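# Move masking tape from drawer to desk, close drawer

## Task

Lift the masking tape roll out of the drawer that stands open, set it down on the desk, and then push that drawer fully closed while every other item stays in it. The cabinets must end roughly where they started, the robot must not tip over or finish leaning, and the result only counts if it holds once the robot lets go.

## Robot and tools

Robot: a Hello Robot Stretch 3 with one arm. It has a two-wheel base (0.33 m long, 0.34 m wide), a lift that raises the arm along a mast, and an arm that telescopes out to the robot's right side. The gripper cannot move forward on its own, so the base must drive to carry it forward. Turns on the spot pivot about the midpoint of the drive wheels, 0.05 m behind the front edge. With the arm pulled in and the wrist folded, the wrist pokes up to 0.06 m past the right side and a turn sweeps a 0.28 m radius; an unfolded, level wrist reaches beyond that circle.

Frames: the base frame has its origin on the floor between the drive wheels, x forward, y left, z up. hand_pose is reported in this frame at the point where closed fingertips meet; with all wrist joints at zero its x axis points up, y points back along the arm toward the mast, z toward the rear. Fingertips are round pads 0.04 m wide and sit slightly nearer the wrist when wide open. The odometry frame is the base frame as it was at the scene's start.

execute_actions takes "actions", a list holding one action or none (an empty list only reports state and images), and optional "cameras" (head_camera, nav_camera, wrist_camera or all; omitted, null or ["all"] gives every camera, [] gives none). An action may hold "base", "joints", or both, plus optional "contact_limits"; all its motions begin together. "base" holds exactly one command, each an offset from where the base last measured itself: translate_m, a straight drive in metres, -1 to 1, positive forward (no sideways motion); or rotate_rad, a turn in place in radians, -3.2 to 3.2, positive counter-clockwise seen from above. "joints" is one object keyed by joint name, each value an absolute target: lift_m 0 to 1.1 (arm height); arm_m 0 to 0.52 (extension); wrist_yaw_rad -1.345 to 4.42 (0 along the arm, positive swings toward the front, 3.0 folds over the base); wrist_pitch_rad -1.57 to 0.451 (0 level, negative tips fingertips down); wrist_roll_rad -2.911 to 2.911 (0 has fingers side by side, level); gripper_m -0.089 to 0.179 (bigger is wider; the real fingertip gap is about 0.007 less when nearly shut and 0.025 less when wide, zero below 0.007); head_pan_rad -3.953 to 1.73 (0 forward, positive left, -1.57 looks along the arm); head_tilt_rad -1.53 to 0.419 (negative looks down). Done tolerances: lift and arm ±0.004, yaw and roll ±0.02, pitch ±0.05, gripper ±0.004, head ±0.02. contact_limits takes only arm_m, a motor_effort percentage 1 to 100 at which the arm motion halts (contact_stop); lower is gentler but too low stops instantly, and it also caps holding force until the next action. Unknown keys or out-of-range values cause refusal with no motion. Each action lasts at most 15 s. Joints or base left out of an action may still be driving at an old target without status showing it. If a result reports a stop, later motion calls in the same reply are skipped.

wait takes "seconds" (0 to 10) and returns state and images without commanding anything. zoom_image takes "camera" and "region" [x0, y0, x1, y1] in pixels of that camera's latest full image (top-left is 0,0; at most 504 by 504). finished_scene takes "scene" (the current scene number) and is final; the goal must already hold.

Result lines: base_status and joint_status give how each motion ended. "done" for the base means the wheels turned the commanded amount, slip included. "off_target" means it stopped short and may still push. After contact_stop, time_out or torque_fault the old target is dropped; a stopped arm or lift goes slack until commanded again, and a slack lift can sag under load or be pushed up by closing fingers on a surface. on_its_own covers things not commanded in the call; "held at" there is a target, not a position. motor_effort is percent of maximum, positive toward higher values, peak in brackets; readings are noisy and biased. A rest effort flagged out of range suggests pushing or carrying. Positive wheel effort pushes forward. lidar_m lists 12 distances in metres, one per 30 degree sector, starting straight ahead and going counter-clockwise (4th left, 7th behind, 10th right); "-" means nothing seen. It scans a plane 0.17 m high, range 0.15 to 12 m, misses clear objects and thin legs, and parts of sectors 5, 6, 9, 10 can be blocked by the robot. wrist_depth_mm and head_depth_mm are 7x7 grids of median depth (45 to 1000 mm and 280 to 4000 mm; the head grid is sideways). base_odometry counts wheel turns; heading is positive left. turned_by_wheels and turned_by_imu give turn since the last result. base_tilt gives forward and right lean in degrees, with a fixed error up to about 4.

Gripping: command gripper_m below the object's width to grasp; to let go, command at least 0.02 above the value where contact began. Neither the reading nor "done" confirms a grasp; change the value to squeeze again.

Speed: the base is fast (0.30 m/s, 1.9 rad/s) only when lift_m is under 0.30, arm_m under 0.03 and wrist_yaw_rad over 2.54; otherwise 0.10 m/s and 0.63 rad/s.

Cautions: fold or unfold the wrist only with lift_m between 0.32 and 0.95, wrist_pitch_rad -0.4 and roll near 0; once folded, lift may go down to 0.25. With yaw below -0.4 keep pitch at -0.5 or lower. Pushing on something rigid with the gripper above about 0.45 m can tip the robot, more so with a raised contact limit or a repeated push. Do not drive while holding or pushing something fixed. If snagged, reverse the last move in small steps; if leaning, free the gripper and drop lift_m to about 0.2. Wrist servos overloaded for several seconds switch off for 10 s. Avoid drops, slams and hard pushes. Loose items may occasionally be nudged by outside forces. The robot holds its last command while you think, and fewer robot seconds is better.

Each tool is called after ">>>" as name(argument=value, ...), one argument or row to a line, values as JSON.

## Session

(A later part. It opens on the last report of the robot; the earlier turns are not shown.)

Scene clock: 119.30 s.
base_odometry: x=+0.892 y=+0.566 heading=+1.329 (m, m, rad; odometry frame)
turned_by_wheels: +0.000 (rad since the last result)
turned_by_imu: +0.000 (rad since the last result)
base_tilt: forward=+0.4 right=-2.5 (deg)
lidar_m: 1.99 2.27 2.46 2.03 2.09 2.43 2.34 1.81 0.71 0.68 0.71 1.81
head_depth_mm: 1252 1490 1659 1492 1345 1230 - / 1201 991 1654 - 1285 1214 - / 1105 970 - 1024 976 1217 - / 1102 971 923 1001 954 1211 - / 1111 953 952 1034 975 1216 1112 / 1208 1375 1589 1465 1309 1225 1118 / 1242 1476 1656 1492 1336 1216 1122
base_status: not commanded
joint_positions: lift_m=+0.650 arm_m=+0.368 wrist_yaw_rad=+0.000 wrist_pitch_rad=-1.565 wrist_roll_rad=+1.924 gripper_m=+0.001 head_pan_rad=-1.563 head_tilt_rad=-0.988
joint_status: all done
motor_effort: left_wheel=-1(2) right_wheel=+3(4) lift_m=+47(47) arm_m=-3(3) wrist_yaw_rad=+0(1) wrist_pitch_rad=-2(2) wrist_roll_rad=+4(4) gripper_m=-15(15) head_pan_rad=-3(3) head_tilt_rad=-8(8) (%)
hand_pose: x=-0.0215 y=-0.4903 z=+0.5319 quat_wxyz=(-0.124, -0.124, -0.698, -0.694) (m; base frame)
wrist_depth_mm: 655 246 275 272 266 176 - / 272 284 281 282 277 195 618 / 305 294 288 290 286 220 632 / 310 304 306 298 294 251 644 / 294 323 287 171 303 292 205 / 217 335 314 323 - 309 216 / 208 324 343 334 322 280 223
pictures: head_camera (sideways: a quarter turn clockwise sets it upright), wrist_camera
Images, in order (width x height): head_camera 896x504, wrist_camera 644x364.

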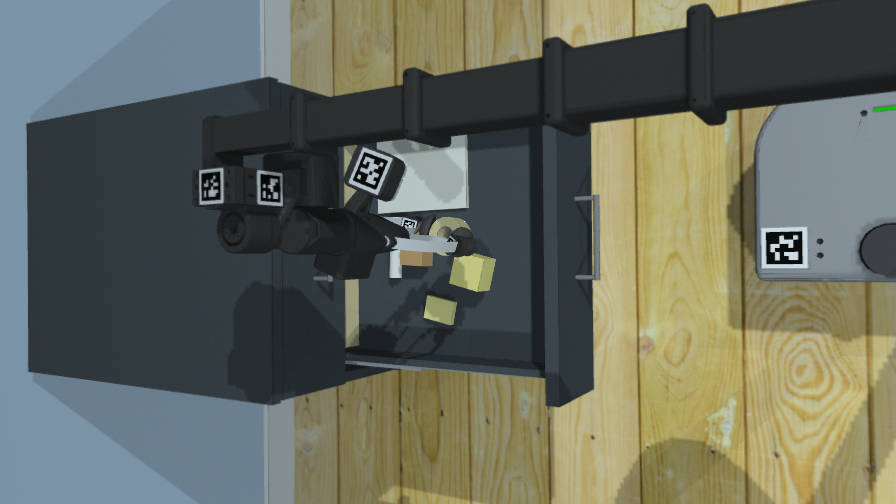

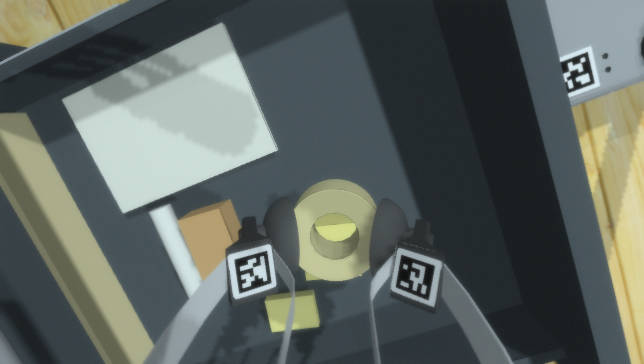

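>>> execute_actions(
  actions=[
    {"joints":{"lift_m":0.95,"head_pan_rad":-0.55,"head_tilt_rad":-0.55}},
  ],
  cameras=[],
)

>>> execute_actions(
  actions=[
    {"base":{"translate_m":0.9},"joints":{"arm_m":0.0}},
  ],
)

Scene clock: 125.27 s.
base_odometry: x=+0.892 y=+0.566 heading=+1.329 (m, m, rad; odometry frame)
turned_by_wheels: +0.000 (rad since the last result)
turned_by_imu: -0.002 (rad since the last result)
base_tilt: forward=+0.4 right=-2.4 (deg)
lidar_m: 1.99 2.26 2.45 2.03 2.08 2.43 2.35 1.81 0.71 0.68 0.71 1.81
head_depth_mm: 1424 1522 1637 1783 1781 1484 1257 / 1590 1693 1848 2030 1784 1471 1257 / 1763 1945 2130 2213 1794 1476 1263 / 2033 2248 2531 2292 1804 1493 1263 / 2297 2506 2708 2322 1787 1489 1269 / 2238 2370 2700 2315 1801 1503 1273 / 2112 2273 2484 2317 1817 1502 1272
base_status: not commanded
joint_positions: lift_m=+0.950 arm_m=+0.368 wrist_yaw_rad=+0.000 wrist_pitch_rad=-1.565 wrist_roll_rad=+1.924 gripper_m=+0.001 head_pan_rad=-0.557 head_tilt_rad=-0.557
joint_status: all done
motor_effort: left_wheel=-2(2) right_wheel=+4(3) lift_m=+46(47) arm_m=-3(3) wrist_yaw_rad=-1(1) wrist_pitch_rad=-2(2) wrist_roll_rad=+4(4) gripper_m=-14(14) head_pan_rad=+4(43) head_tilt_rad=+4(36) (%)
hand_pose: x=-0.0215 y=-0.4903 z=+0.8319 quat_wxyz=(-0.124, -0.124, -0.698, -0.694) (m; base frame)
wrist_depth_mm: 931 933 901 898 701 - - / 346 399 568 561 564 - 881 / 355 357 587 587 570 918 906 / 366 364 580 574 592 960 932 / 379 375 429 171 587 - 971 / 395 389 388 - - - - / 414 406 402 - - - -
pictures: none
No camera images: the call's "cameras" was empty. Leave "cameras" out to get every camera's image.

Scene clock: 135.23 s.
base_odometry: x=+1.108 y=+1.439 heading=+1.329 (m, m, rad; odometry frame)
turned_by_wheels: +0.000 (rad since the last result)
turned_by_imu: +0.003 (rad since the last result)
base_tilt: forward=+0.5 right=-2.5 (deg)
lidar_m: 1.53 1.10 1.67 2.50 2.53 3.36 3.25 0.99 1.01 1.28 1.33 1.41
head_depth_mm: 1426 1451 1641 1786 1797 1469 1260 / 1592 1334 1842 2054 1789 1478 1257 / 1640 1341 1480 1748 1757 1481 1262 / 1544 1347 1005 2074 1826 1489 1275 / 1456 1363 946 1955 1814 1494 1265 / 1383 1367 893 1825 1822 1493 1257 / 1314 1357 853 1723 1790 1485 1269
base_status: done
joint_positions: lift_m=+0.950 arm_m=+0.001 wrist_yaw_rad=+0.000 wrist_pitch_rad=-1.565 wrist_roll_rad=+1.925 gripper_m=+0.001 head_pan_rad=-0.557 head_tilt_rad=-0.556
joint_status: all done
motor_effort: left_wheel=-2(3) right_wheel=+3(8) lift_m=+46(46) arm_m=-3(4) wrist_yaw_rad=-1(1) wrist_pitch_rad=-2(2) wrist_roll_rad=+3(4) gripper_m=-15(14) head_pan_rad=+4(4) head_tilt_rad=+4(4) (%)
hand_pose: x=-0.0215 y=-0.1230 z=+0.8319 quat_wxyz=(-0.124, -0.124, -0.698, -0.694) (m; base frame)
wrist_depth_mm: 935 929 913 892 887 871 - / 978 964 945 923 - 901 867 / - - 962 978 937 933 911 / - - - 982 965 945 937 / - - - 171 - - 973 / - - - - - - - / - - - - - - -
pictures: head_camera (sideways: a quarter turn clockwise sets it upright), nav_camera (sideways: a quarter turn counterclockwise sets it upright), wrist_camera
Images, in order (width x height): head_camera 896x504, nav_camera 672x504, wrist_camera 644x364.

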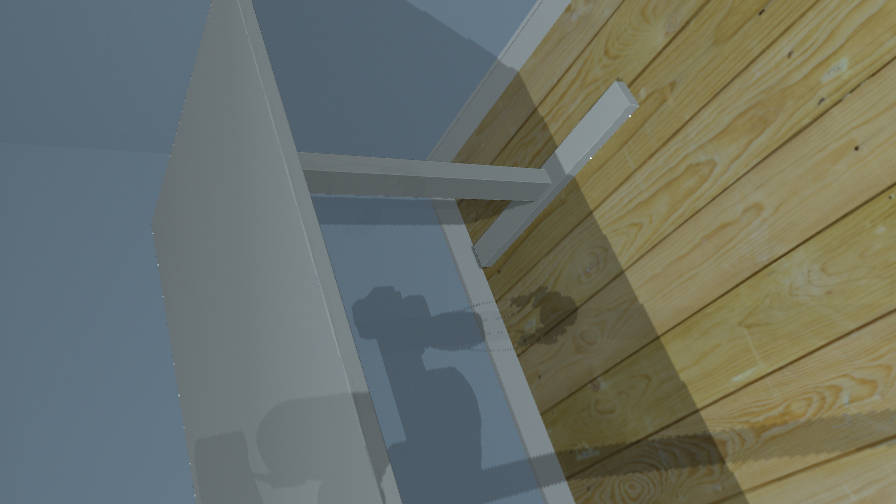

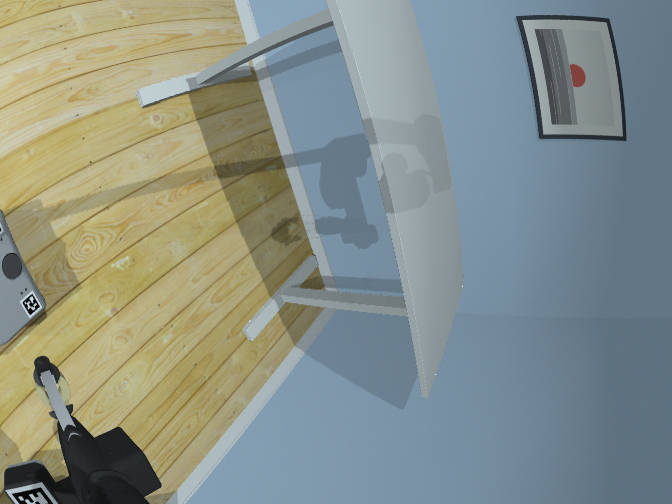

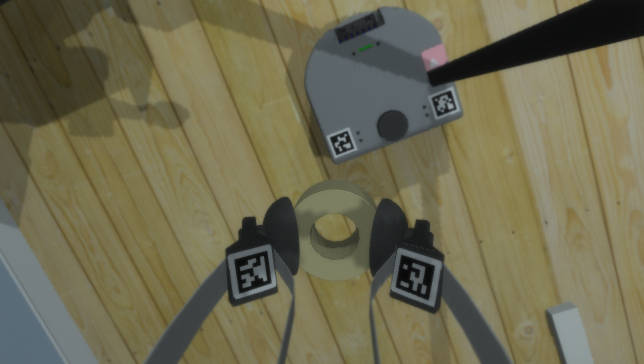

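>>> execute_actions(
  actions=[
    {"base":{"translate_m":0.25},"joints":{"lift_m":1.1,"head_pan_rad":0,"head_tilt_rad":-0.4}},
  ],
  cameras=["head_camera","nav_camera"],
)

Scene clock: 163.03 s.
base_odometry: x=+1.168 y=+1.682 heading=+1.329 (m, m, rad; odometry frame)
turned_by_wheels: +0.000 (rad since the last result)
turned_by_imu: +0.000 (rad since the last result)
base_tilt: forward=+0.4 right=-2.5 (deg)
lidar_m: 1.28 0.86 1.56 2.49 2.54 2.87 3.50 1.18 1.33 1.28 1.22 1.27
head_depth_mm: 1078 1159 1214 793 576 1615 1371 / 1077 1158 1211 795 577 1635 1384 / 1077 1162 1212 804 577 1609 1384 / 1072 1160 1212 804 580 1623 1383 / 1072 1157 1215 806 583 1632 1399 / 1075 1153 1223 816 584 1615 1363 / 1071 1150 1215 818 587 1034 1296
base_status: done
joint_positions: lift_m=+1.100 arm_m=+0.001 wrist_yaw_rad=+0.000 wrist_pitch_rad=-1.565 wrist_roll_rad=+1.925 gripper_m=+0.001 head_pan_rad=-0.007 head_tilt_rad=-0.408
joint_status: all done
motor_effort: left_wheel=-2(4) right_wheel=+4(8) lift_m=+46(48) arm_m=-3(3) wrist_yaw_rad=+0(1) wrist_pitch_rad=-2(2) wrist_roll_rad=+4(3) gripper_m=-15(14) head_pan_rad=+4(34) head_tilt_rad=+4(23) (%)
hand_pose: x=-0.0215 y=-0.1230 z=+0.9819 quat_wxyz=(-0.124, -0.124, -0.698, -0.694) (m; base frame)
wrist_depth_mm: - - - - - - - / - - - - - - - / - - - - - - - / - - - - - - - / - - - 171 - - - / - - - - - - - / - - - - - - -
pictures: head_camera (sideways: a quarter turn clockwise sets it upright), nav_camera (sideways: a quarter turn counterclockwise sets it upright)
Images, in order (width x height): head_camera 896x504, nav_camera 672x504.

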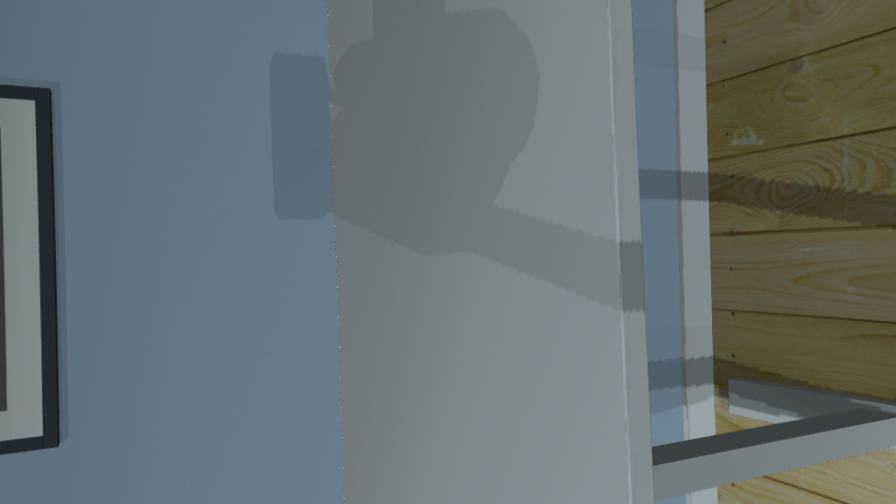

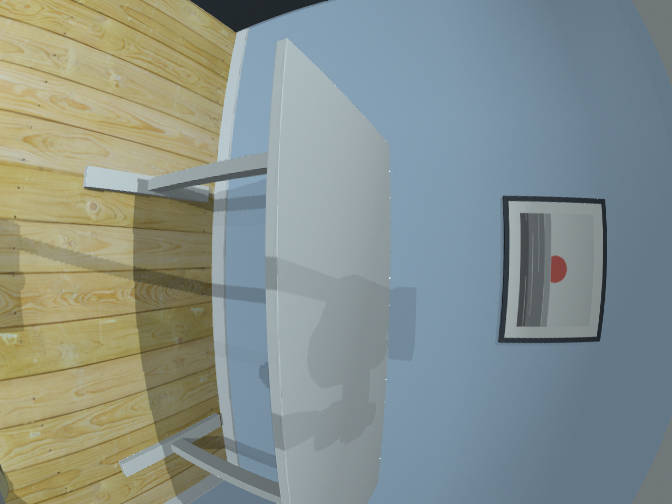

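>>> execute_actions(
  actions=[
    {"base":{"rotate_rad":1.57},"joints":{"head_pan_rad":-1.57,"head_tilt_rad":-0.7}},
  ],
  cameras=[],
)

>>> execute_actions(
  actions=[
    {"joints":{"arm_m":0.22},"contact_limits":{"arm_m":15}},
  ],
)

Scene clock: 171.20 s.
base_odometry: x=+1.168 y=+1.682 heading=+2.899 (m, m, rad; odometry frame)
turned_by_wheels: +1.570 (rad since the last result)
turned_by_imu: +1.547 (rad since the last result)
base_tilt: forward=+0.5 right=-2.5 (deg)
lidar_m: 2.50 2.42 2.86 3.50 1.20 1.33 1.28 1.22 1.26 1.28 0.87 1.56
head_depth_mm: - - - - - - 1178 / - - - - - - 1147 / 1119 - - - - - - / 1090 866 639 554 - - 1190 / 1091 870 637 1618 - 1310 1186 / 1087 867 641 1672 1476 1335 1187 / 1089 872 643 1024 1566 1370 1195
base_status: done
joint_positions: lift_m=+1.100 arm_m=+0.001 wrist_yaw_rad=+0.000 wrist_pitch_rad=-1.565 wrist_roll_rad=+1.925 gripper_m=+0.001 head_pan_rad=-1.563 head_tilt_rad=-0.691
joint_status: all done
motor_effort: left_wheel=-2(4) right_wheel=+4(8) lift_m=+46(46) arm_m=-4(3) wrist_yaw_rad=-1(1) wrist_pitch_rad=-2(2) wrist_roll_rad=+4(3) gripper_m=-15(14) head_pan_rad=-3(41) head_tilt_rad=-5(31) (%)
hand_pose: x=-0.0215 y=-0.1230 z=+0.9819 quat_wxyz=(-0.124, -0.124, -0.698, -0.694) (m; base frame)
wrist_depth_mm: - - - - - - - / - - - - - - - / - - - - - - - / - - - - - - - / - - - 171 - - - / - - - - - - - / - - - - - - -
pictures: none
No camera images: the call's "cameras" was empty. Leave "cameras" out to get every camera's image.

Scene clock: 174.03 s.
base_odometry: x=+1.168 y=+1.682 heading=+2.899 (m, m, rad; odometry frame)
turned_by_wheels: +0.000 (rad since the last result)
turned_by_imu: -0.001 (rad since the last result)
base_tilt: forward=+0.4 right=-2.5 (deg)
lidar_m: 2.50 2.42 2.87 3.52 1.20 1.33 1.28 1.22 1.26 1.28 0.87 1.55
head_depth_mm: 1107 945 598 1677 1588 1349 1176 / 1075 950 611 1664 1577 1349 1182 / - - 613 1642 1553 1354 1192 / 1088 - 638 1668 1583 1358 1191 / 1091 870 639 1670 1598 1362 1188 / 1088 866 642 1674 1517 1339 1188 / 1092 868 642 1026 1566 1367 1192
base_status: not commanded
joint_positions: lift_m=+1.100 arm_m=+0.220 wrist_yaw_rad=+0.000 wrist_pitch_rad=-1.565 wrist_roll_rad=+1.926 gripper_m=+0.001 head_pan_rad=-1.563 head_tilt_rad=-0.691
joint_status: all done
motor_effort: left_wheel=-2(2) right_wheel=+4(5) lift_m=+46(46) arm_m=+3(5) wrist_yaw_rad=-1(1) wrist_pitch_rad=-2(2) wrist_roll_rad=+2(4) gripper_m=-14(14) head_pan_rad=-3(2) head_tilt_rad=-5(6) (%)
contact_limits: arm_m 15 (drawing in: default 22, maximum 36; extending or still: default 30, maximum 49)
hand_pose: x=-0.0215 y=-0.3417 z=+0.9819 quat_wxyz=(-0.125, -0.125, -0.698, -0.694) (m; base frame)
wrist_depth_mm: - - - - - - - / 208 - - - - - - / 197 - - - - - - / 201 - - - - - - / 208 221 - 171 - - - / 217 216 - - - - - / 226 221 - - - - -
pictures: head_camera (sideways: a quarter turn clockwise sets it upright), nav_camera (sideways: a quarter turn counterclockwise sets it upright), wrist_camera
Images, in order (width x height): head_camera 896x504, nav_camera 672x504, wrist_camera 644x364.

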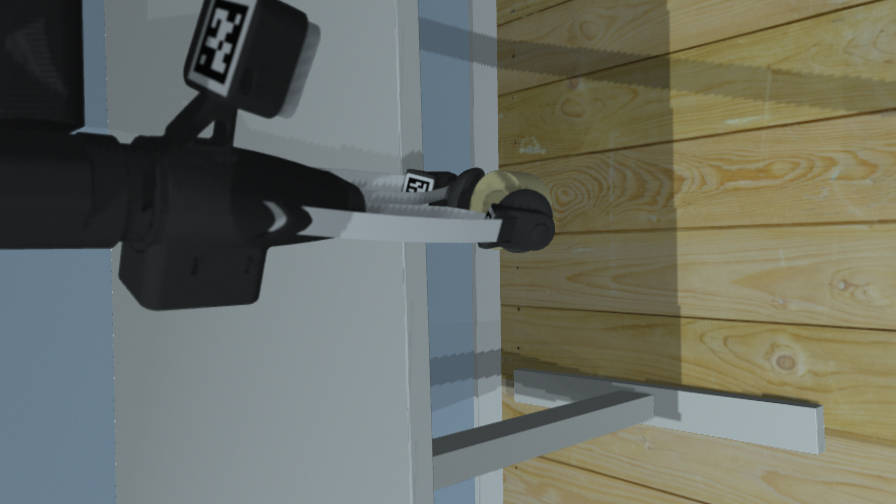

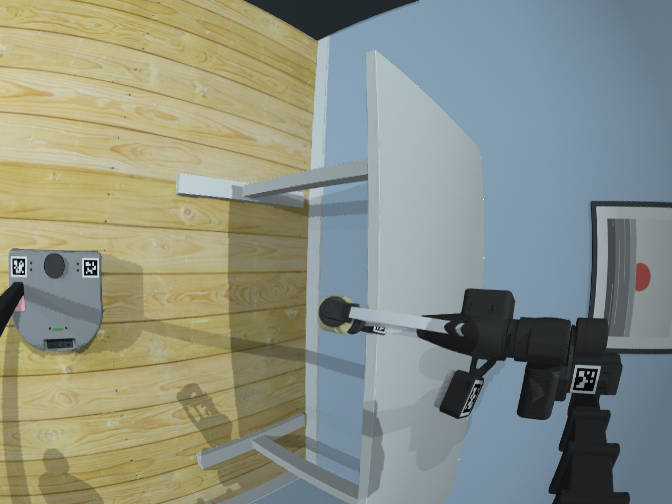

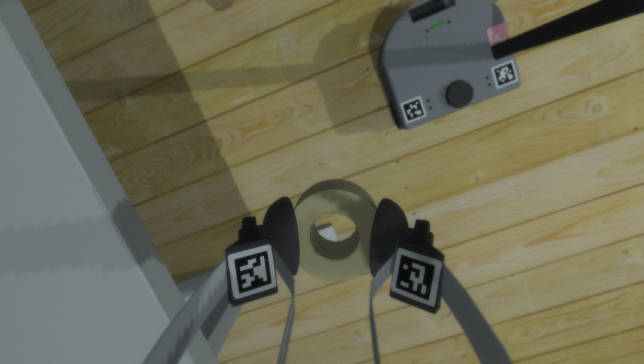

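>>> execute_actions(
  actions=[
    {"joints":{"arm_m":0.40},"contact_limits":{"arm_m":15}},
  ],
  cameras=["head_camera","wrist_camera"],
)

Scene clock: 179.40 s.
base_odometry: x=+1.168 y=+1.682 heading=+2.899 (m, m, rad; odometry frame)
turned_by_wheels: +0.000 (rad since the last result)
turned_by_imu: -0.001 (rad since the last result)
base_tilt: forward=+0.4 right=-2.4 (deg)
lidar_m: 2.50 2.42 2.86 3.51 1.20 1.33 1.28 1.23 1.26 1.28 0.87 1.55
head_depth_mm: 1096 853 632 1687 1589 1347 1188 / 1091 812 633 1676 1583 1364 1190 / 1075 862 614 1686 1588 1362 1190 / - 864 638 1663 1595 1359 1183 / 1086 868 638 1677 1591 1365 1183 / 1092 866 640 1674 1524 1341 1189 / 1094 869 641 1022 1564 1367 1189
base_status: not commanded
joint_positions: lift_m=+1.100 arm_m=+0.400 wrist_yaw_rad=+0.000 wrist_pitch_rad=-1.565 wrist_roll_rad=+1.926 gripper_m=+0.001 head_pan_rad=-1.563 head_tilt_rad=-0.691
joint_status: all done
motor_effort: left_wheel=-2(2) right_wheel=+5(4) lift_m=+46(46) arm_m=+3(5) wrist_yaw_rad=+0(1) wrist_pitch_rad=-2(2) wrist_roll_rad=+4(3) gripper_m=-14(14) head_pan_rad=-3(2) head_tilt_rad=-5(6) (%)
contact_limits: arm_m 15 (drawing in: default 22, maximum 36; extending or still: default 30, maximum 49)
hand_pose: x=-0.0215 y=-0.5217 z=+0.9819 quat_wxyz=(-0.125, -0.125, -0.698, -0.694) (m; base frame)
wrist_depth_mm: 180 178 175 172 - - - / 186 184 181 178 - - - / 193 191 186 184 - - - / 200 197 194 188 - - - / 208 205 202 171 - - - / 217 212 209 205 - - - / 226 221 217 212 208 - -
pictures: head_camera (sideways: a quarter turn clockwise sets it upright), wrist_camera
Images, in order (width x height): head_camera 896x504, wrist_camera 644x364.

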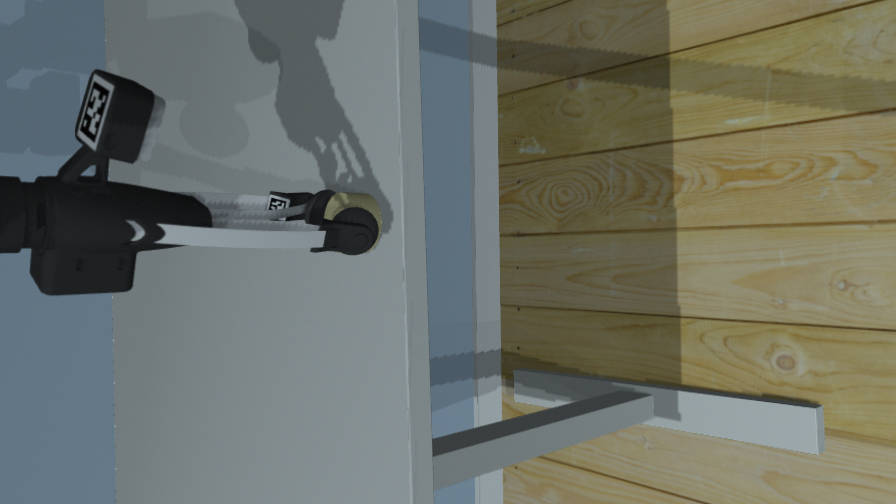

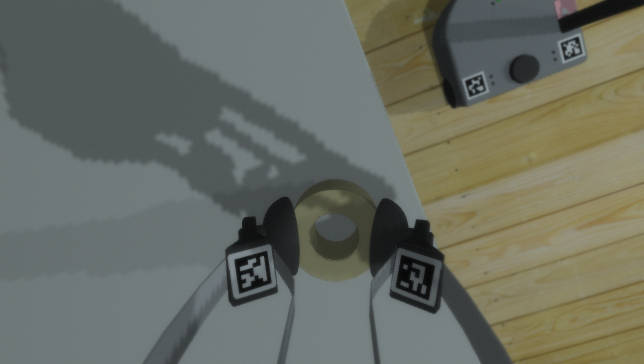

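>>> execute_actions(
  actions=[
    {"joints":{"arm_m":0.5,"lift_m":1.094},"contact_limits":{"arm_m":15}},
  ],
  cameras=["wrist_camera"],
)

Scene clock: 183.30 s.
base_odometry: x=+1.168 y=+1.682 heading=+2.899 (m, m, rad; odometry frame)
turned_by_wheels: +0.000 (rad since the last result)
turned_by_imu: -0.001 (rad since the last result)
base_tilt: forward=+0.4 right=-2.5 (deg)
lidar_m: 2.50 2.42 2.86 3.49 1.20 1.33 1.28 1.23 1.26 1.28 0.87 1.55
head_depth_mm: 1100 856 634 1681 1590 1350 1185 / 1079 857 636 1658 1602 1356 1190 / 1079 863 634 1666 1596 1360 1186 / - 890 615 1679 1593 1364 1183 / 1099 872 642 1659 1600 1356 1192 / 1098 872 641 1668 1522 1337 1202 / 1097 869 641 1025 1579 1363 1192
base_status: not commanded
joint_positions: lift_m=+1.095 arm_m=+0.499 wrist_yaw_rad=+0.001 wrist_pitch_rad=-1.576 wrist_roll_rad=+1.926 gripper_m=+0.001 head_pan_rad=-1.563 head_tilt_rad=-0.691
joint_status: lift_m contact_stop (moved -0.005 of -0.006); the others done
on_its_own: lift_m is slack since a contact_stop, until your next command for it
motor_effort: left_wheel=-2(4) right_wheel=+5(11) lift_m=+35(43) arm_m=+6(7) wrist_yaw_rad=-1(0) wrist_pitch_rad=+3(4) wrist_roll_rad=+3(3) gripper_m=-19(18) head_pan_rad=-3(3) head_tilt_rad=-5(5) (%)
contact_limits: arm_m 15 (drawing in: default 22, maximum 36; extending or still: default 30, maximum 49)
hand_pose: x=-0.0215 y=-0.6187 z=+0.9774 quat_wxyz=(-0.124, -0.125, -0.694, -0.698) (m; base frame)
wrist_depth_mm: 175 173 171 169 167 164 - / 181 179 177 175 172 170 - / 188 185 183 180 178 176 - / 194 192 190 185 183 182 181 / 202 199 196 169 177 187 186 / 211 207 205 201 199 194 192 / 218 215 212 207 204 201 198
pictures: wrist_camera
Images, in order (width x height): wrist_camera 644x364.

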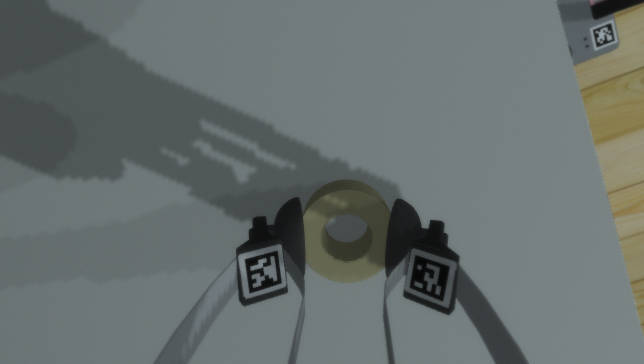

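Touching down. Release.

>>> execute_actions(
  actions=[
    {"joints":{"gripper_m":0.1}},
  ],
  cameras=["wrist_camera"],
)

>>> execute_actions(
  actions=[
    {"joints":{"lift_m":1.1,"wrist_pitch_rad":-1.2}},
  ],
  cameras=["head_camera","wrist_camera"],
)

Scene clock: 186.73 s.
base_odometry: x=+1.168 y=+1.682 heading=+2.899 (m, m, rad; odometry frame)
turned_by_wheels: +0.000 (rad since the last result)
turned_by_imu: -0.001 (rad since the last result)
base_tilt: forward=+0.4 right=-2.4 (deg)
lidar_m: 2.50 2.42 2.85 3.51 1.21 1.32 1.28 1.22 1.26 1.28 0.86 1.55
head_depth_mm: 1091 852 633 1688 1582 1365 1184 / 1082 855 634 1682 1582 1366 1187 / 1078 858 637 1676 1578 1362 1189 / - 861 614 1675 1600 1371 1192 / 1086 867 640 1666 1599 1370 1192 / 1090 867 639 1657 1529 1332 1196 / 1090 870 643 1023 1572 1363 1188
base_status: not commanded
joint_positions: lift_m=+1.095 arm_m=+0.500 wrist_yaw_rad=+0.000 wrist_pitch_rad=-1.568 wrist_roll_rad=+1.926 gripper_m=+0.100 head_pan_rad=-1.563 head_tilt_rad=-0.691
joint_status: all done
on_its_own: lift_m is slack since a contact_stop, until your next command for it
motor_effort: left_wheel=-2(2) right_wheel=+3(4) lift_m=+35(35) arm_m=+4(7) wrist_yaw_rad=+0(1) wrist_pitch_rad=-1(3) wrist_roll_rad=+3(3) gripper_m=+1(80) head_pan_rad=-3(3) head_tilt_rad=-5(5) (%)
hand_pose: x=-0.0215 y=-0.6210 z=+0.9772 quat_wxyz=(-0.125, -0.125, -0.697, -0.695) (m; base frame)
wrist_depth_mm: 175 173 170 168 165 163 163 / 181 179 176 173 170 168 - / 188 184 182 179 175 173 174 / 194 192 189 183 182 179 178 / 202 198 193 171 188 185 183 / 211 206 202 199 196 190 189 / 218 215 210 207 203 201 196
pictures: wrist_camera
Images, in order (width x height): wrist_camera 644x364.

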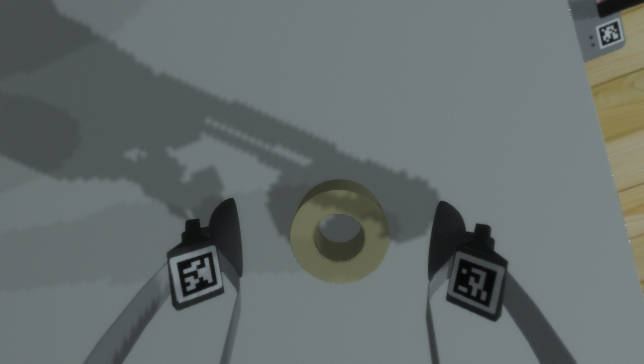

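Scene clock: 187.73 s.
base_odometry: x=+1.168 y=+1.682 heading=+2.899 (m, m, rad; odometry frame)
turned_by_wheels: +0.000 (rad since the last result)
turned_by_imu: +0.000 (rad since the last result)
base_tilt: forward=+0.4 right=-2.4 (deg)
lidar_m: 2.50 2.42 2.86 3.51 1.20 1.32 1.28 1.22 1.26 1.28 0.87 1.55
head_depth_mm: 1096 855 632 1674 1595 1351 1182 / 1077 855 635 1675 1583 1364 1186 / 1075 839 634 1665 1592 1362 1185 / - 867 637 1662 1603 1365 1187 / 1093 864 639 1670 1590 1361 1190 / 1083 869 640 1667 1529 1339 1185 / 1094 871 643 1020 1556 1368 1194
base_status: not commanded
joint_positions: lift_m=+1.100 arm_m=+0.500 wrist_yaw_rad=+0.000 wrist_pitch_rad=-1.206 wrist_roll_rad=+1.926 gripper_m=+0.100 head_pan_rad=-1.563 head_tilt_rad=-0.691
joint_status: all done
motor_effort: left_wheel=-2(1) right_wheel=+2(2) lift_m=+46(48) arm_m=+4(4) wrist_yaw_rad=-1(0) wrist_pitch_rad=+3(4) wrist_roll_rad=+3(3) gripper_m=+0(0) head_pan_rad=-4(3) head_tilt_rad=-5(5) (%)
hand_pose: x=-0.0214 y=-0.7134 z=+0.9903 quat_wxyz=(-0.145, -0.100, -0.811, -0.558) (m; base frame)
wrist_depth_mm: 247 218 193 172 156 141 130 / 265 233 203 181 163 148 136 / 286 249 216 191 167 155 141 / 315 267 229 202 165 162 147 / 352 292 239 215 170 168 153 / 390 329 259 228 202 172 161 / 437 337 285 245 213 191 168
pictures: head_camera (sideways: a quarter turn clockwise sets it upright), wrist_camera
Images, in order (width x height): head_camera 896x504, wrist_camera 644x364.

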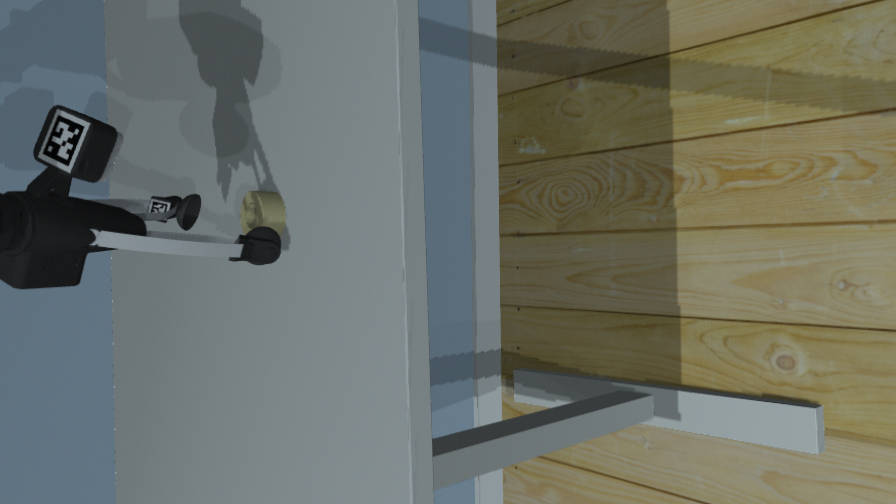

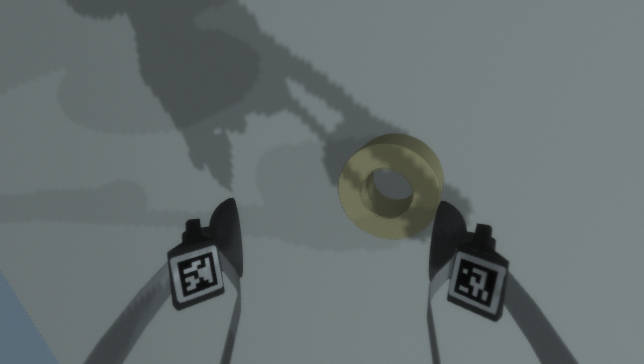

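>>> execute_actions(
  actions=[
    {"joints":{"gripper_m":0.15}},
  ],
  cameras=[],
)

>>> execute_actions(
  actions=[
    {"joints":{"wrist_pitch_rad":-0.4}},
  ],
  cameras=["head_camera"],
)

Scene clock: 193.00 s.
base_odometry: x=+1.168 y=+1.682 heading=+2.899 (m, m, rad; odometry frame)
turned_by_wheels: +0.000 (rad since the last result)
turned_by_imu: -0.001 (rad since the last result)
base_tilt: forward=+0.4 right=-2.5 (deg)
lidar_m: 2.50 2.42 2.86 3.49 1.21 1.33 1.28 1.23 1.26 1.28 0.86 1.56
head_depth_mm: 1098 853 633 1685 1586 1365 1190 / 1076 859 635 1667 1603 1354 1189 / 1074 838 635 1669 1597 1367 1195 / - 862 626 1664 1594 1362 1191 / 1091 867 640 1676 1596 1364 1182 / 1093 868 639 1677 1525 1341 1191 / 1089 873 642 1025 1571 1362 1197
base_status: not commanded
joint_positions: lift_m=+1.100 arm_m=+0.500 wrist_yaw_rad=+0.000 wrist_pitch_rad=-1.205 wrist_roll_rad=+1.926 gripper_m=+0.150 head_pan_rad=-1.563 head_tilt_rad=-0.691
joint_status: all done
motor_effort: left_wheel=-2(1) right_wheel=+3(2) lift_m=+46(45) arm_m=+3(3) wrist_yaw_rad=-1(0) wrist_pitch_rad=+2(3) wrist_roll_rad=+3(3) gripper_m=+0(83) head_pan_rad=-3(3) head_tilt_rad=-7(5) (%)
hand_pose: x=-0.0214 y=-0.7136 z=+0.9903 quat_wxyz=(-0.145, -0.100, -0.811, -0.558) (m; base frame)
wrist_depth_mm: 247 217 193 172 155 142 130 / 265 232 203 181 163 148 135 / 288 250 216 191 167 155 141 / 319 270 231 201 169 161 147 / 349 303 248 214 180 173 153 / 393 - 265 229 200 186 158 / 454 354 288 244 213 188 171
pictures: none
No camera images: the call's "cameras" was empty. Leave "cameras" out to get every camera's image.

Scene clock: 194.23 s.
base_odometry: x=+1.168 y=+1.682 heading=+2.899 (m, m, rad; odometry frame)
turned_by_wheels: +0.000 (rad since the last result)
turned_by_imu: +0.000 (rad since the last result)
base_tilt: forward=+0.4 right=-2.4 (deg)
lidar_m: 2.50 2.42 2.86 3.50 1.20 1.33 1.28 1.23 1.26 1.28 0.87 1.55
head_depth_mm: 1094 853 632 1684 1583 1356 1187 / 1088 859 634 1673 1586 1363 1187 / 1107 864 636 1683 1587 1359 1188 / 1107 861 638 1686 1595 1362 1193 / 1093 860 640 1679 1592 1353 1191 / 1088 868 642 1681 1534 1343 1192 / 1091 871 641 1020 1565 1374 1191
base_status: not commanded
joint_positions: lift_m=+1.100 arm_m=+0.500 wrist_yaw_rad=+0.000 wrist_pitch_rad=-0.418 wrist_roll_rad=+1.926 gripper_m=+0.150 head_pan_rad=-1.563 head_tilt_rad=-0.691
joint_status: all done
motor_effort: left_wheel=-2(1) right_wheel=+3(3) lift_m=+46(45) arm_m=+4(3) wrist_yaw_rad=-1(0) wrist_pitch_rad=+8(8) wrist_roll_rad=+2(3) gripper_m=+1(0) head_pan_rad=-3(2) head_tilt_rad=-6(5) (%)
hand_pose: x=-0.0213 y=-0.8689 z=+1.1120 quat_wxyz=(-0.173, -0.037, -0.963, -0.205) (m; base frame)
wrist_depth_mm: 453 486 526 427 282 210 167 / 458 492 527 489 309 224 176 / 457 494 541 562 341 241 186 / 460 490 539 581 383 260 197 / 459 492 548 596 434 304 210 / 451 - 547 596 499 353 214 / 449 508 551 608 589 342 252
pictures: head_camera (sideways: a quarter turn clockwise sets it upright)
Images, in order (width x height): head_camera 896x504.

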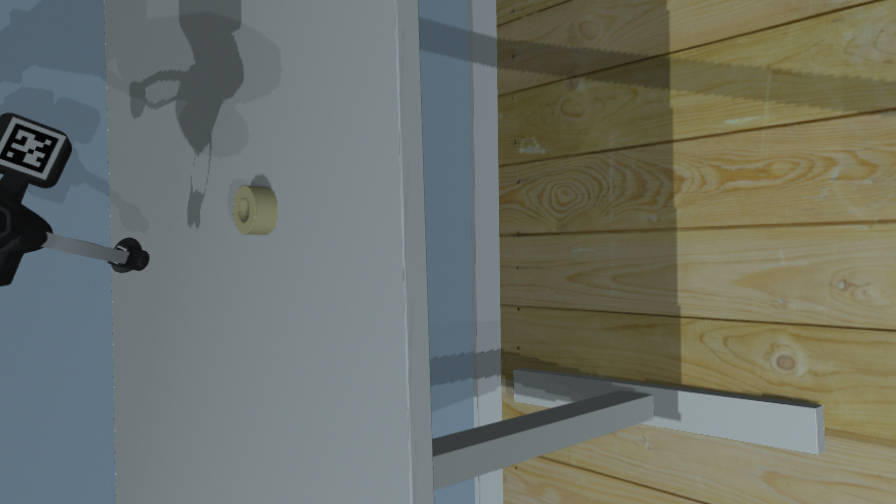

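>>> execute_actions(
  actions=[
    {"base":{"translate_m":0.16},"joints":{"arm_m":0.0,"wrist_roll_rad":0.0,"gripper_m":0.0}},
  ],
  cameras=["head_camera"],
)

>>> execute_actions(
  actions=[
    {"base":{"rotate_rad":-1.57},"joints":{"wrist_pitch_rad":0.0}},
  ],
  cameras=[],
)

>>> execute_actions(
  actions=[
    {"base":{"translate_m":-1.0},"joints":{"lift_m":0.6,"head_tilt_rad":-0.9}},
  ],
)

Scene clock: 214.33 s.
base_odometry: x=+1.012 y=+1.721 heading=+2.899 (m, m, rad; odometry frame)
turned_by_wheels: +0.000 (rad since the last result)
turned_by_imu: -0.002 (rad since the last result)
base_tilt: forward=+0.4 right=-2.5 (deg)
lidar_m: 2.34 2.29 2.63 3.51 1.28 1.37 1.44 1.35 1.33 0.82 1.33 1.41
head_depth_mm: - - - - - 1363 1189 / - - - - - 1360 1182 / - - - - 1555 1367 1195 / 1093 820 662 1656 1586 1355 1188 / 1091 864 640 1082 1480 1356 1175 / 1095 868 641 1077 1607 1371 1191 / 1105 869 640 1676 1603 1375 1197
base_status: done
joint_positions: lift_m=+1.100 arm_m=+0.001 wrist_yaw_rad=+0.000 wrist_pitch_rad=-0.417 wrist_roll_rad=+0.004 gripper_m=+0.000 head_pan_rad=-1.563 head_tilt_rad=-0.691
joint_status: all done
motor_effort: left_wheel=-1(1) right_wheel=+3(8) lift_m=+45(46) arm_m=-3(3) wrist_yaw_rad=-1(0) wrist_pitch_rad=+8(8) wrist_roll_rad=-3(6) gripper_m=-1(81) head_pan_rad=-3(2) head_tilt_rad=-6(5) (%)
hand_pose: x=-0.0214 y=-0.3705 z=+1.1124 quat_wxyz=(+0.690, +0.147, -0.693, -0.147) (m; base frame)
wrist_depth_mm: 960 943 943 946 922 907 902 / - - 853 828 808 791 763 / - - 623 604 594 584 575 / - 510 484 476 468 460 456 / - 404 397 - 388 383 376 / - 355 361 - 352 348 343 / - - - - - - -
pictures: head_camera (sideways: a quarter turn clockwise sets it upright)
Images, in order (width x height): head_camera 896x504.

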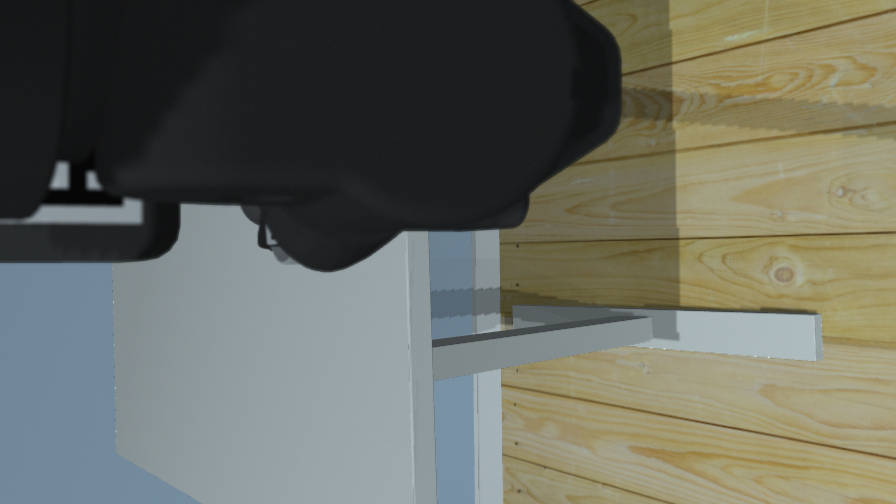

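Scene clock: 217.80 s.
base_odometry: x=+1.012 y=+1.721 heading=+1.329 (m, m, rad; odometry frame)
turned_by_wheels: -1.570 (rad since the last result)
turned_by_imu: -1.550 (rad since the last result)
base_tilt: forward=+0.4 right=-2.4 (deg)
lidar_m: 0.82 1.34 1.41 2.34 2.33 2.64 3.51 1.28 1.36 1.44 1.35 1.33
head_depth_mm: - - - - 1550 1362 1182 / - - - - 1523 1356 1186 / - - - - 1544 1364 1190 / 1238 - 1609 1816 1608 1364 1189 / 1243 1397 1609 1821 1602 1360 1194 / 1247 1406 1613 1844 1599 1370 1193 / 1254 1395 1611 1848 1601 1363 1191
base_status: done
joint_positions: lift_m=+1.100 arm_m=+0.001 wrist_yaw_rad=+0.000 wrist_pitch_rad=-0.022 wrist_roll_rad=+0.004 gripper_m=+0.000 head_pan_rad=-1.563 head_tilt_rad=-0.691
joint_status: all done
motor_effort: left_wheel=+2(5) right_wheel=-3(5) lift_m=+45(46) arm_m=-3(4) wrist_yaw_rad=-1(1) wrist_pitch_rad=+10(9) wrist_roll_rad=-3(3) gripper_m=-2(2) head_pan_rad=-3(3) head_tilt_rad=-4(6) (%)
hand_pose: x=-0.0213 y=-0.4017 z=+1.2087 quat_wxyz=(+0.706, +0.008, -0.708, -0.008) (m; base frame)
wrist_depth_mm: - - - - - - - / - - - - - - - / - - - - - - - / - - - - - - - / 851 - - - - - - / 640 - - - - - - / - - - - - - -
pictures: none
No camera images: the call's "cameras" was empty. Leave "cameras" out to get every camera's image.

Scene clock: 229.00 s.
base_odometry: x=+0.773 y=+0.750 heading=+1.329 (m, m, rad; odometry frame)
turned_by_wheels: +0.000 (rad since the last result)
turned_by_imu: -0.009 (rad since the last result)
base_tilt: forward=+0.5 right=-2.5 (deg)
lidar_m: 1.82 2.05 2.25 1.89 1.93 2.59 2.49 2.03 0.87 0.84 1.49 2.04
head_depth_mm: 1309 1092 1076 1096 1340 1270 1120 / 1290 1096 1041 1096 1327 1283 - / 1279 1095 1072 1102 1339 - - / 1279 1101 1068 1176 1366 1233 1145 / 1332 1547 1784 1602 1395 1251 1129 / 1328 1550 1792 1596 1400 1259 1126 / 1326 1557 1773 1601 1398 1250 1131
base_status: done
joint_positions: lift_m=+0.600 arm_m=+0.001 wrist_yaw_rad=+0.000 wrist_pitch_rad=-0.020 wrist_roll_rad=+0.004 gripper_m=+0.000 head_pan_rad=-1.563 head_tilt_rad=-0.888
joint_status: all done
motor_effort: left_wheel=+2(4) right_wheel=-2(6) lift_m=+23(41) arm_m=-3(3) wrist_yaw_rad=+0(0) wrist_pitch_rad=+9(9) wrist_roll_rad=-3(3) gripper_m=-1(2) head_pan_rad=-3(3) head_tilt_rad=-7(27) (%)
hand_pose: x=-0.0213 y=-0.4017 z=+0.7098 quat_wxyz=(+0.706, +0.008, -0.708, -0.007) (m; base frame)
wrist_depth_mm: - - - - - - - / - - - - - - - / - - - - - - - / - - - 646 596 625 - / - - - - 613 618 - / - - - 668 692 686 - / - - - 568 527 517 -
pictures: head_camera (sideways: a quarter turn clockwise sets it upright), nav_camera (sideways: a quarter turn counterclockwise sets it upright), wrist_camera
Images, in order (width x height): head_camera 896x504, nav_camera 672x504, wrist_camera 644x364.

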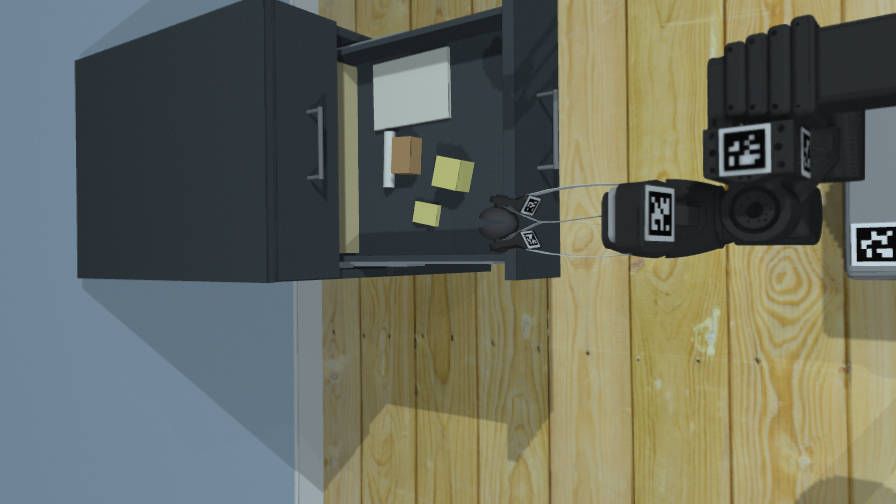

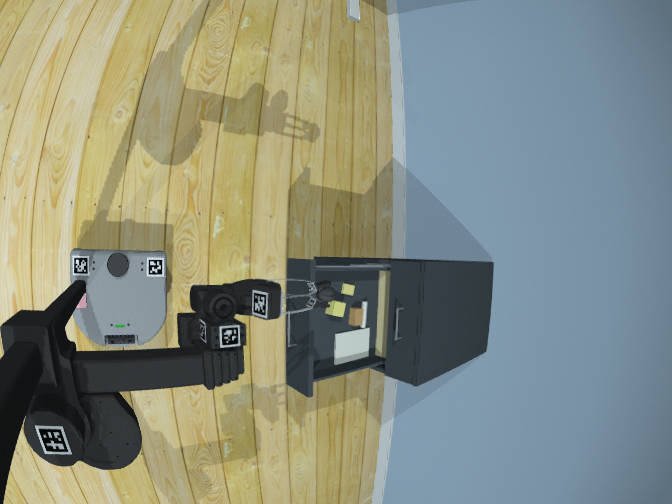

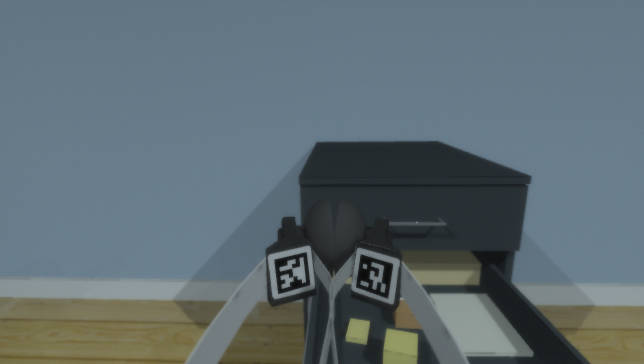

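>>> execute_actions(
  actions=[
    {"base":{"translate_m":-0.065},"joints":{"wrist_yaw_rad":0.5}},
  ],
  cameras=[],
)

>>> execute_actions(
  actions=[
    {"joints":{"lift_m":0.33}},
  ],
  cameras=[],
)

>>> execute_actions(
  actions=[
    {"joints":{"wrist_yaw_rad":0.0}},
  ],
)

Scene clock: 237.10 s.
base_odometry: x=+0.757 y=+0.687 heading=+1.329 (m, m, rad; odometry frame)
turned_by_wheels: +0.000 (rad since the last result)
turned_by_imu: -0.002 (rad since the last result)
base_tilt: forward=+0.4 right=-2.5 (deg)
lidar_m: 1.88 2.10 2.44 1.88 1.93 2.51 2.43 2.04 0.87 0.84 1.49 2.04
head_depth_mm: 1338 1513 1765 1604 1350 1264 1127 / 1287 1098 1073 1090 1332 1297 - / 1282 1096 1041 1106 1325 1291 - / 1284 1098 1071 1111 1328 - 1141 / 1305 1451 1710 1568 1355 1237 1126 / 1324 1549 1772 1609 1405 1249 1127 / 1334 1567 1780 1598 1408 1249 1127
base_status: done
joint_positions: lift_m=+0.600 arm_m=+0.001 wrist_yaw_rad=+0.498 wrist_pitch_rad=-0.020 wrist_roll_rad=+0.004 gripper_m=+0.000 head_pan_rad=-1.563 head_tilt_rad=-0.888
joint_status: all done
motor_effort: left_wheel=+3(4) right_wheel=-2(6) lift_m=+24(24) arm_m=-3(3) wrist_yaw_rad=+2(2) wrist_pitch_rad=+9(9) wrist_roll_rad=-2(3) gripper_m=-2(2) head_pan_rad=-3(3) head_tilt_rad=-8(8) (%)
hand_pose: x=+0.1007 y=-0.3707 z=+0.7098 quat_wxyz=(+0.686, +0.182, -0.685, +0.167) (m; base frame)
wrist_depth_mm: - - - - - 981 865 / - - - - - - 888 / - - - - - - 880 / - - - - - 555 538 / - - - - - 547 481 / - - - - - 619 519 / - - - - - 542 535
pictures: none
No camera images: the call's "cameras" was empty. Leave "cameras" out to get every camera's image.

Scene clock: 240.40 s.
base_odometry: x=+0.757 y=+0.687 heading=+1.329 (m, m, rad; odometry frame)
turned_by_wheels: +0.000 (rad since the last result)
turned_by_imu: -0.001 (rad since the last result)
base_tilt: forward=+0.4 right=-2.5 (deg)
lidar_m: 1.88 2.09 2.43 1.87 1.93 2.52 2.43 2.04 0.87 0.84 1.49 2.04
head_depth_mm: 1344 1527 1783 1602 1357 1245 1123 / 1287 1094 1080 1087 1336 1250 1144 / 1286 1105 1043 1110 1338 1250 - / 1275 1095 1067 1118 1338 1263 1128 / 1303 1450 1732 1579 1385 1254 1130 / 1337 1551 1780 1591 1400 1248 1129 / 1339 1553 1773 1616 1409 1252 1132
base_status: not commanded
joint_positions: lift_m=+0.330 arm_m=+0.001 wrist_yaw_rad=+0.498 wrist_pitch_rad=-0.020 wrist_roll_rad=+0.004 gripper_m=+0.000 head_pan_rad=-1.563 head_tilt_rad=-0.888
joint_status: all done
motor_effort: left_wheel=+2(3) right_wheel=-2(3) lift_m=+23(24) arm_m=-4(3) wrist_yaw_rad=+2(2) wrist_pitch_rad=+9(9) wrist_roll_rad=-3(3) gripper_m=-2(2) head_pan_rad=-3(3) head_tilt_rad=-7(7) (%)
hand_pose: x=+0.1007 y=-0.3707 z=+0.4399 quat_wxyz=(+0.686, +0.182, -0.685, +0.167) (m; base frame)
wrist_depth_mm: - - - - - 494 440 / - - - - - 507 448 / - - - - - 238 213 / - - - - 278 242 214 / - - - - 282 250 220 / 935 923 923 837 839 549 227 / 727 724 717 721 698 581 511
pictures: none
No camera images: the call's "cameras" was empty. Leave "cameras" out to get every camera's image.

Scene clock: 241.57 s.
base_odometry: x=+0.757 y=+0.687 heading=+1.329 (m, m, rad; odometry frame)
turned_by_wheels: +0.000 (rad since the last result)
turned_by_imu: +0.000 (rad since the last result)
base_tilt: forward=+0.5 right=-2.5 (deg)
lidar_m: 1.89 2.10 2.43 1.88 1.93 2.53 2.43 2.04 0.87 0.84 1.49 2.04
head_depth_mm: 1335 1519 1766 1586 1359 1247 1129 / 1285 1096 1074 1091 1331 1249 1146 / 1282 1102 1040 1106 1337 1246 - / 1285 1099 1074 1106 1336 1266 1147 / 1304 1450 1716 1573 1344 1255 1132 / 1334 1545 1787 1593 1402 1250 1135 / 1327 1554 1790 1612 1405 1262 1133
base_status: not commanded
joint_positions: lift_m=+0.330 arm_m=+0.001 wrist_yaw_rad=+0.002 wrist_pitch_rad=-0.020 wrist_roll_rad=+0.004 gripper_m=+0.000 head_pan_rad=-1.563 head_tilt_rad=-0.888
joint_status: all done
motor_effort: left_wheel=+2(2) right_wheel=-2(2) lift_m=+23(23) arm_m=-3(3) wrist_yaw_rad=-3(3) wrist_pitch_rad=+9(9) wrist_roll_rad=-3(3) gripper_m=-2(2) head_pan_rad=-2(3) head_tilt_rad=-7(8) (%)
hand_pose: x=-0.0209 y=-0.4017 z=+0.4399 quat_wxyz=(+0.706, +0.008, -0.708, -0.007) (m; base frame)
wrist_depth_mm: - - - 548 540 - - / - - - 563 550 - - / - - 264 260 258 254 251 / - - 273 268 263 261 260 / - - 282 - 273 272 269 / 942 936 943 664 640 826 858 / 727 712 724 697 683 715 700
pictures: head_camera (sideways: a quarter turn clockwise sets it upright), nav_camera (sideways: a quarter turn counterclockwise sets it upright), wrist_camera
Images, in order (width x height): head_camera 896x504, nav_camera 672x504, wrist_camera 644x364.

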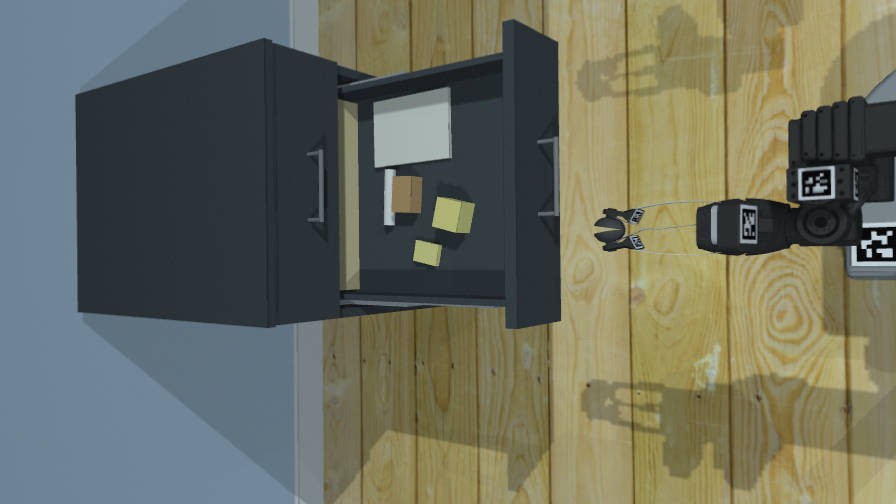

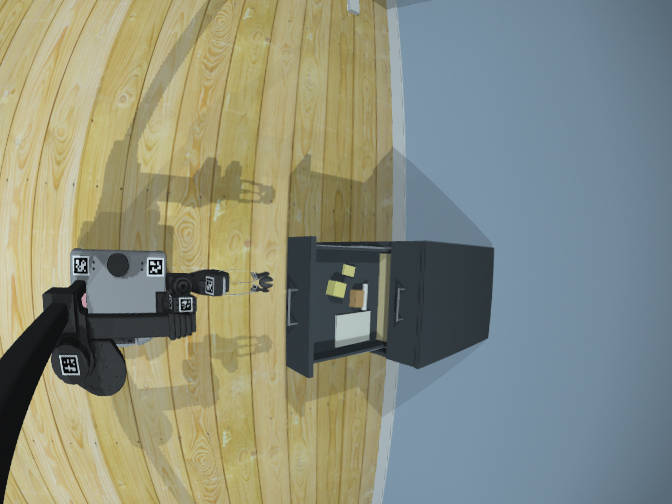

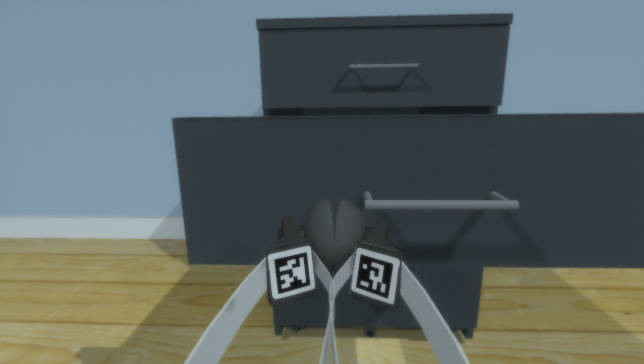

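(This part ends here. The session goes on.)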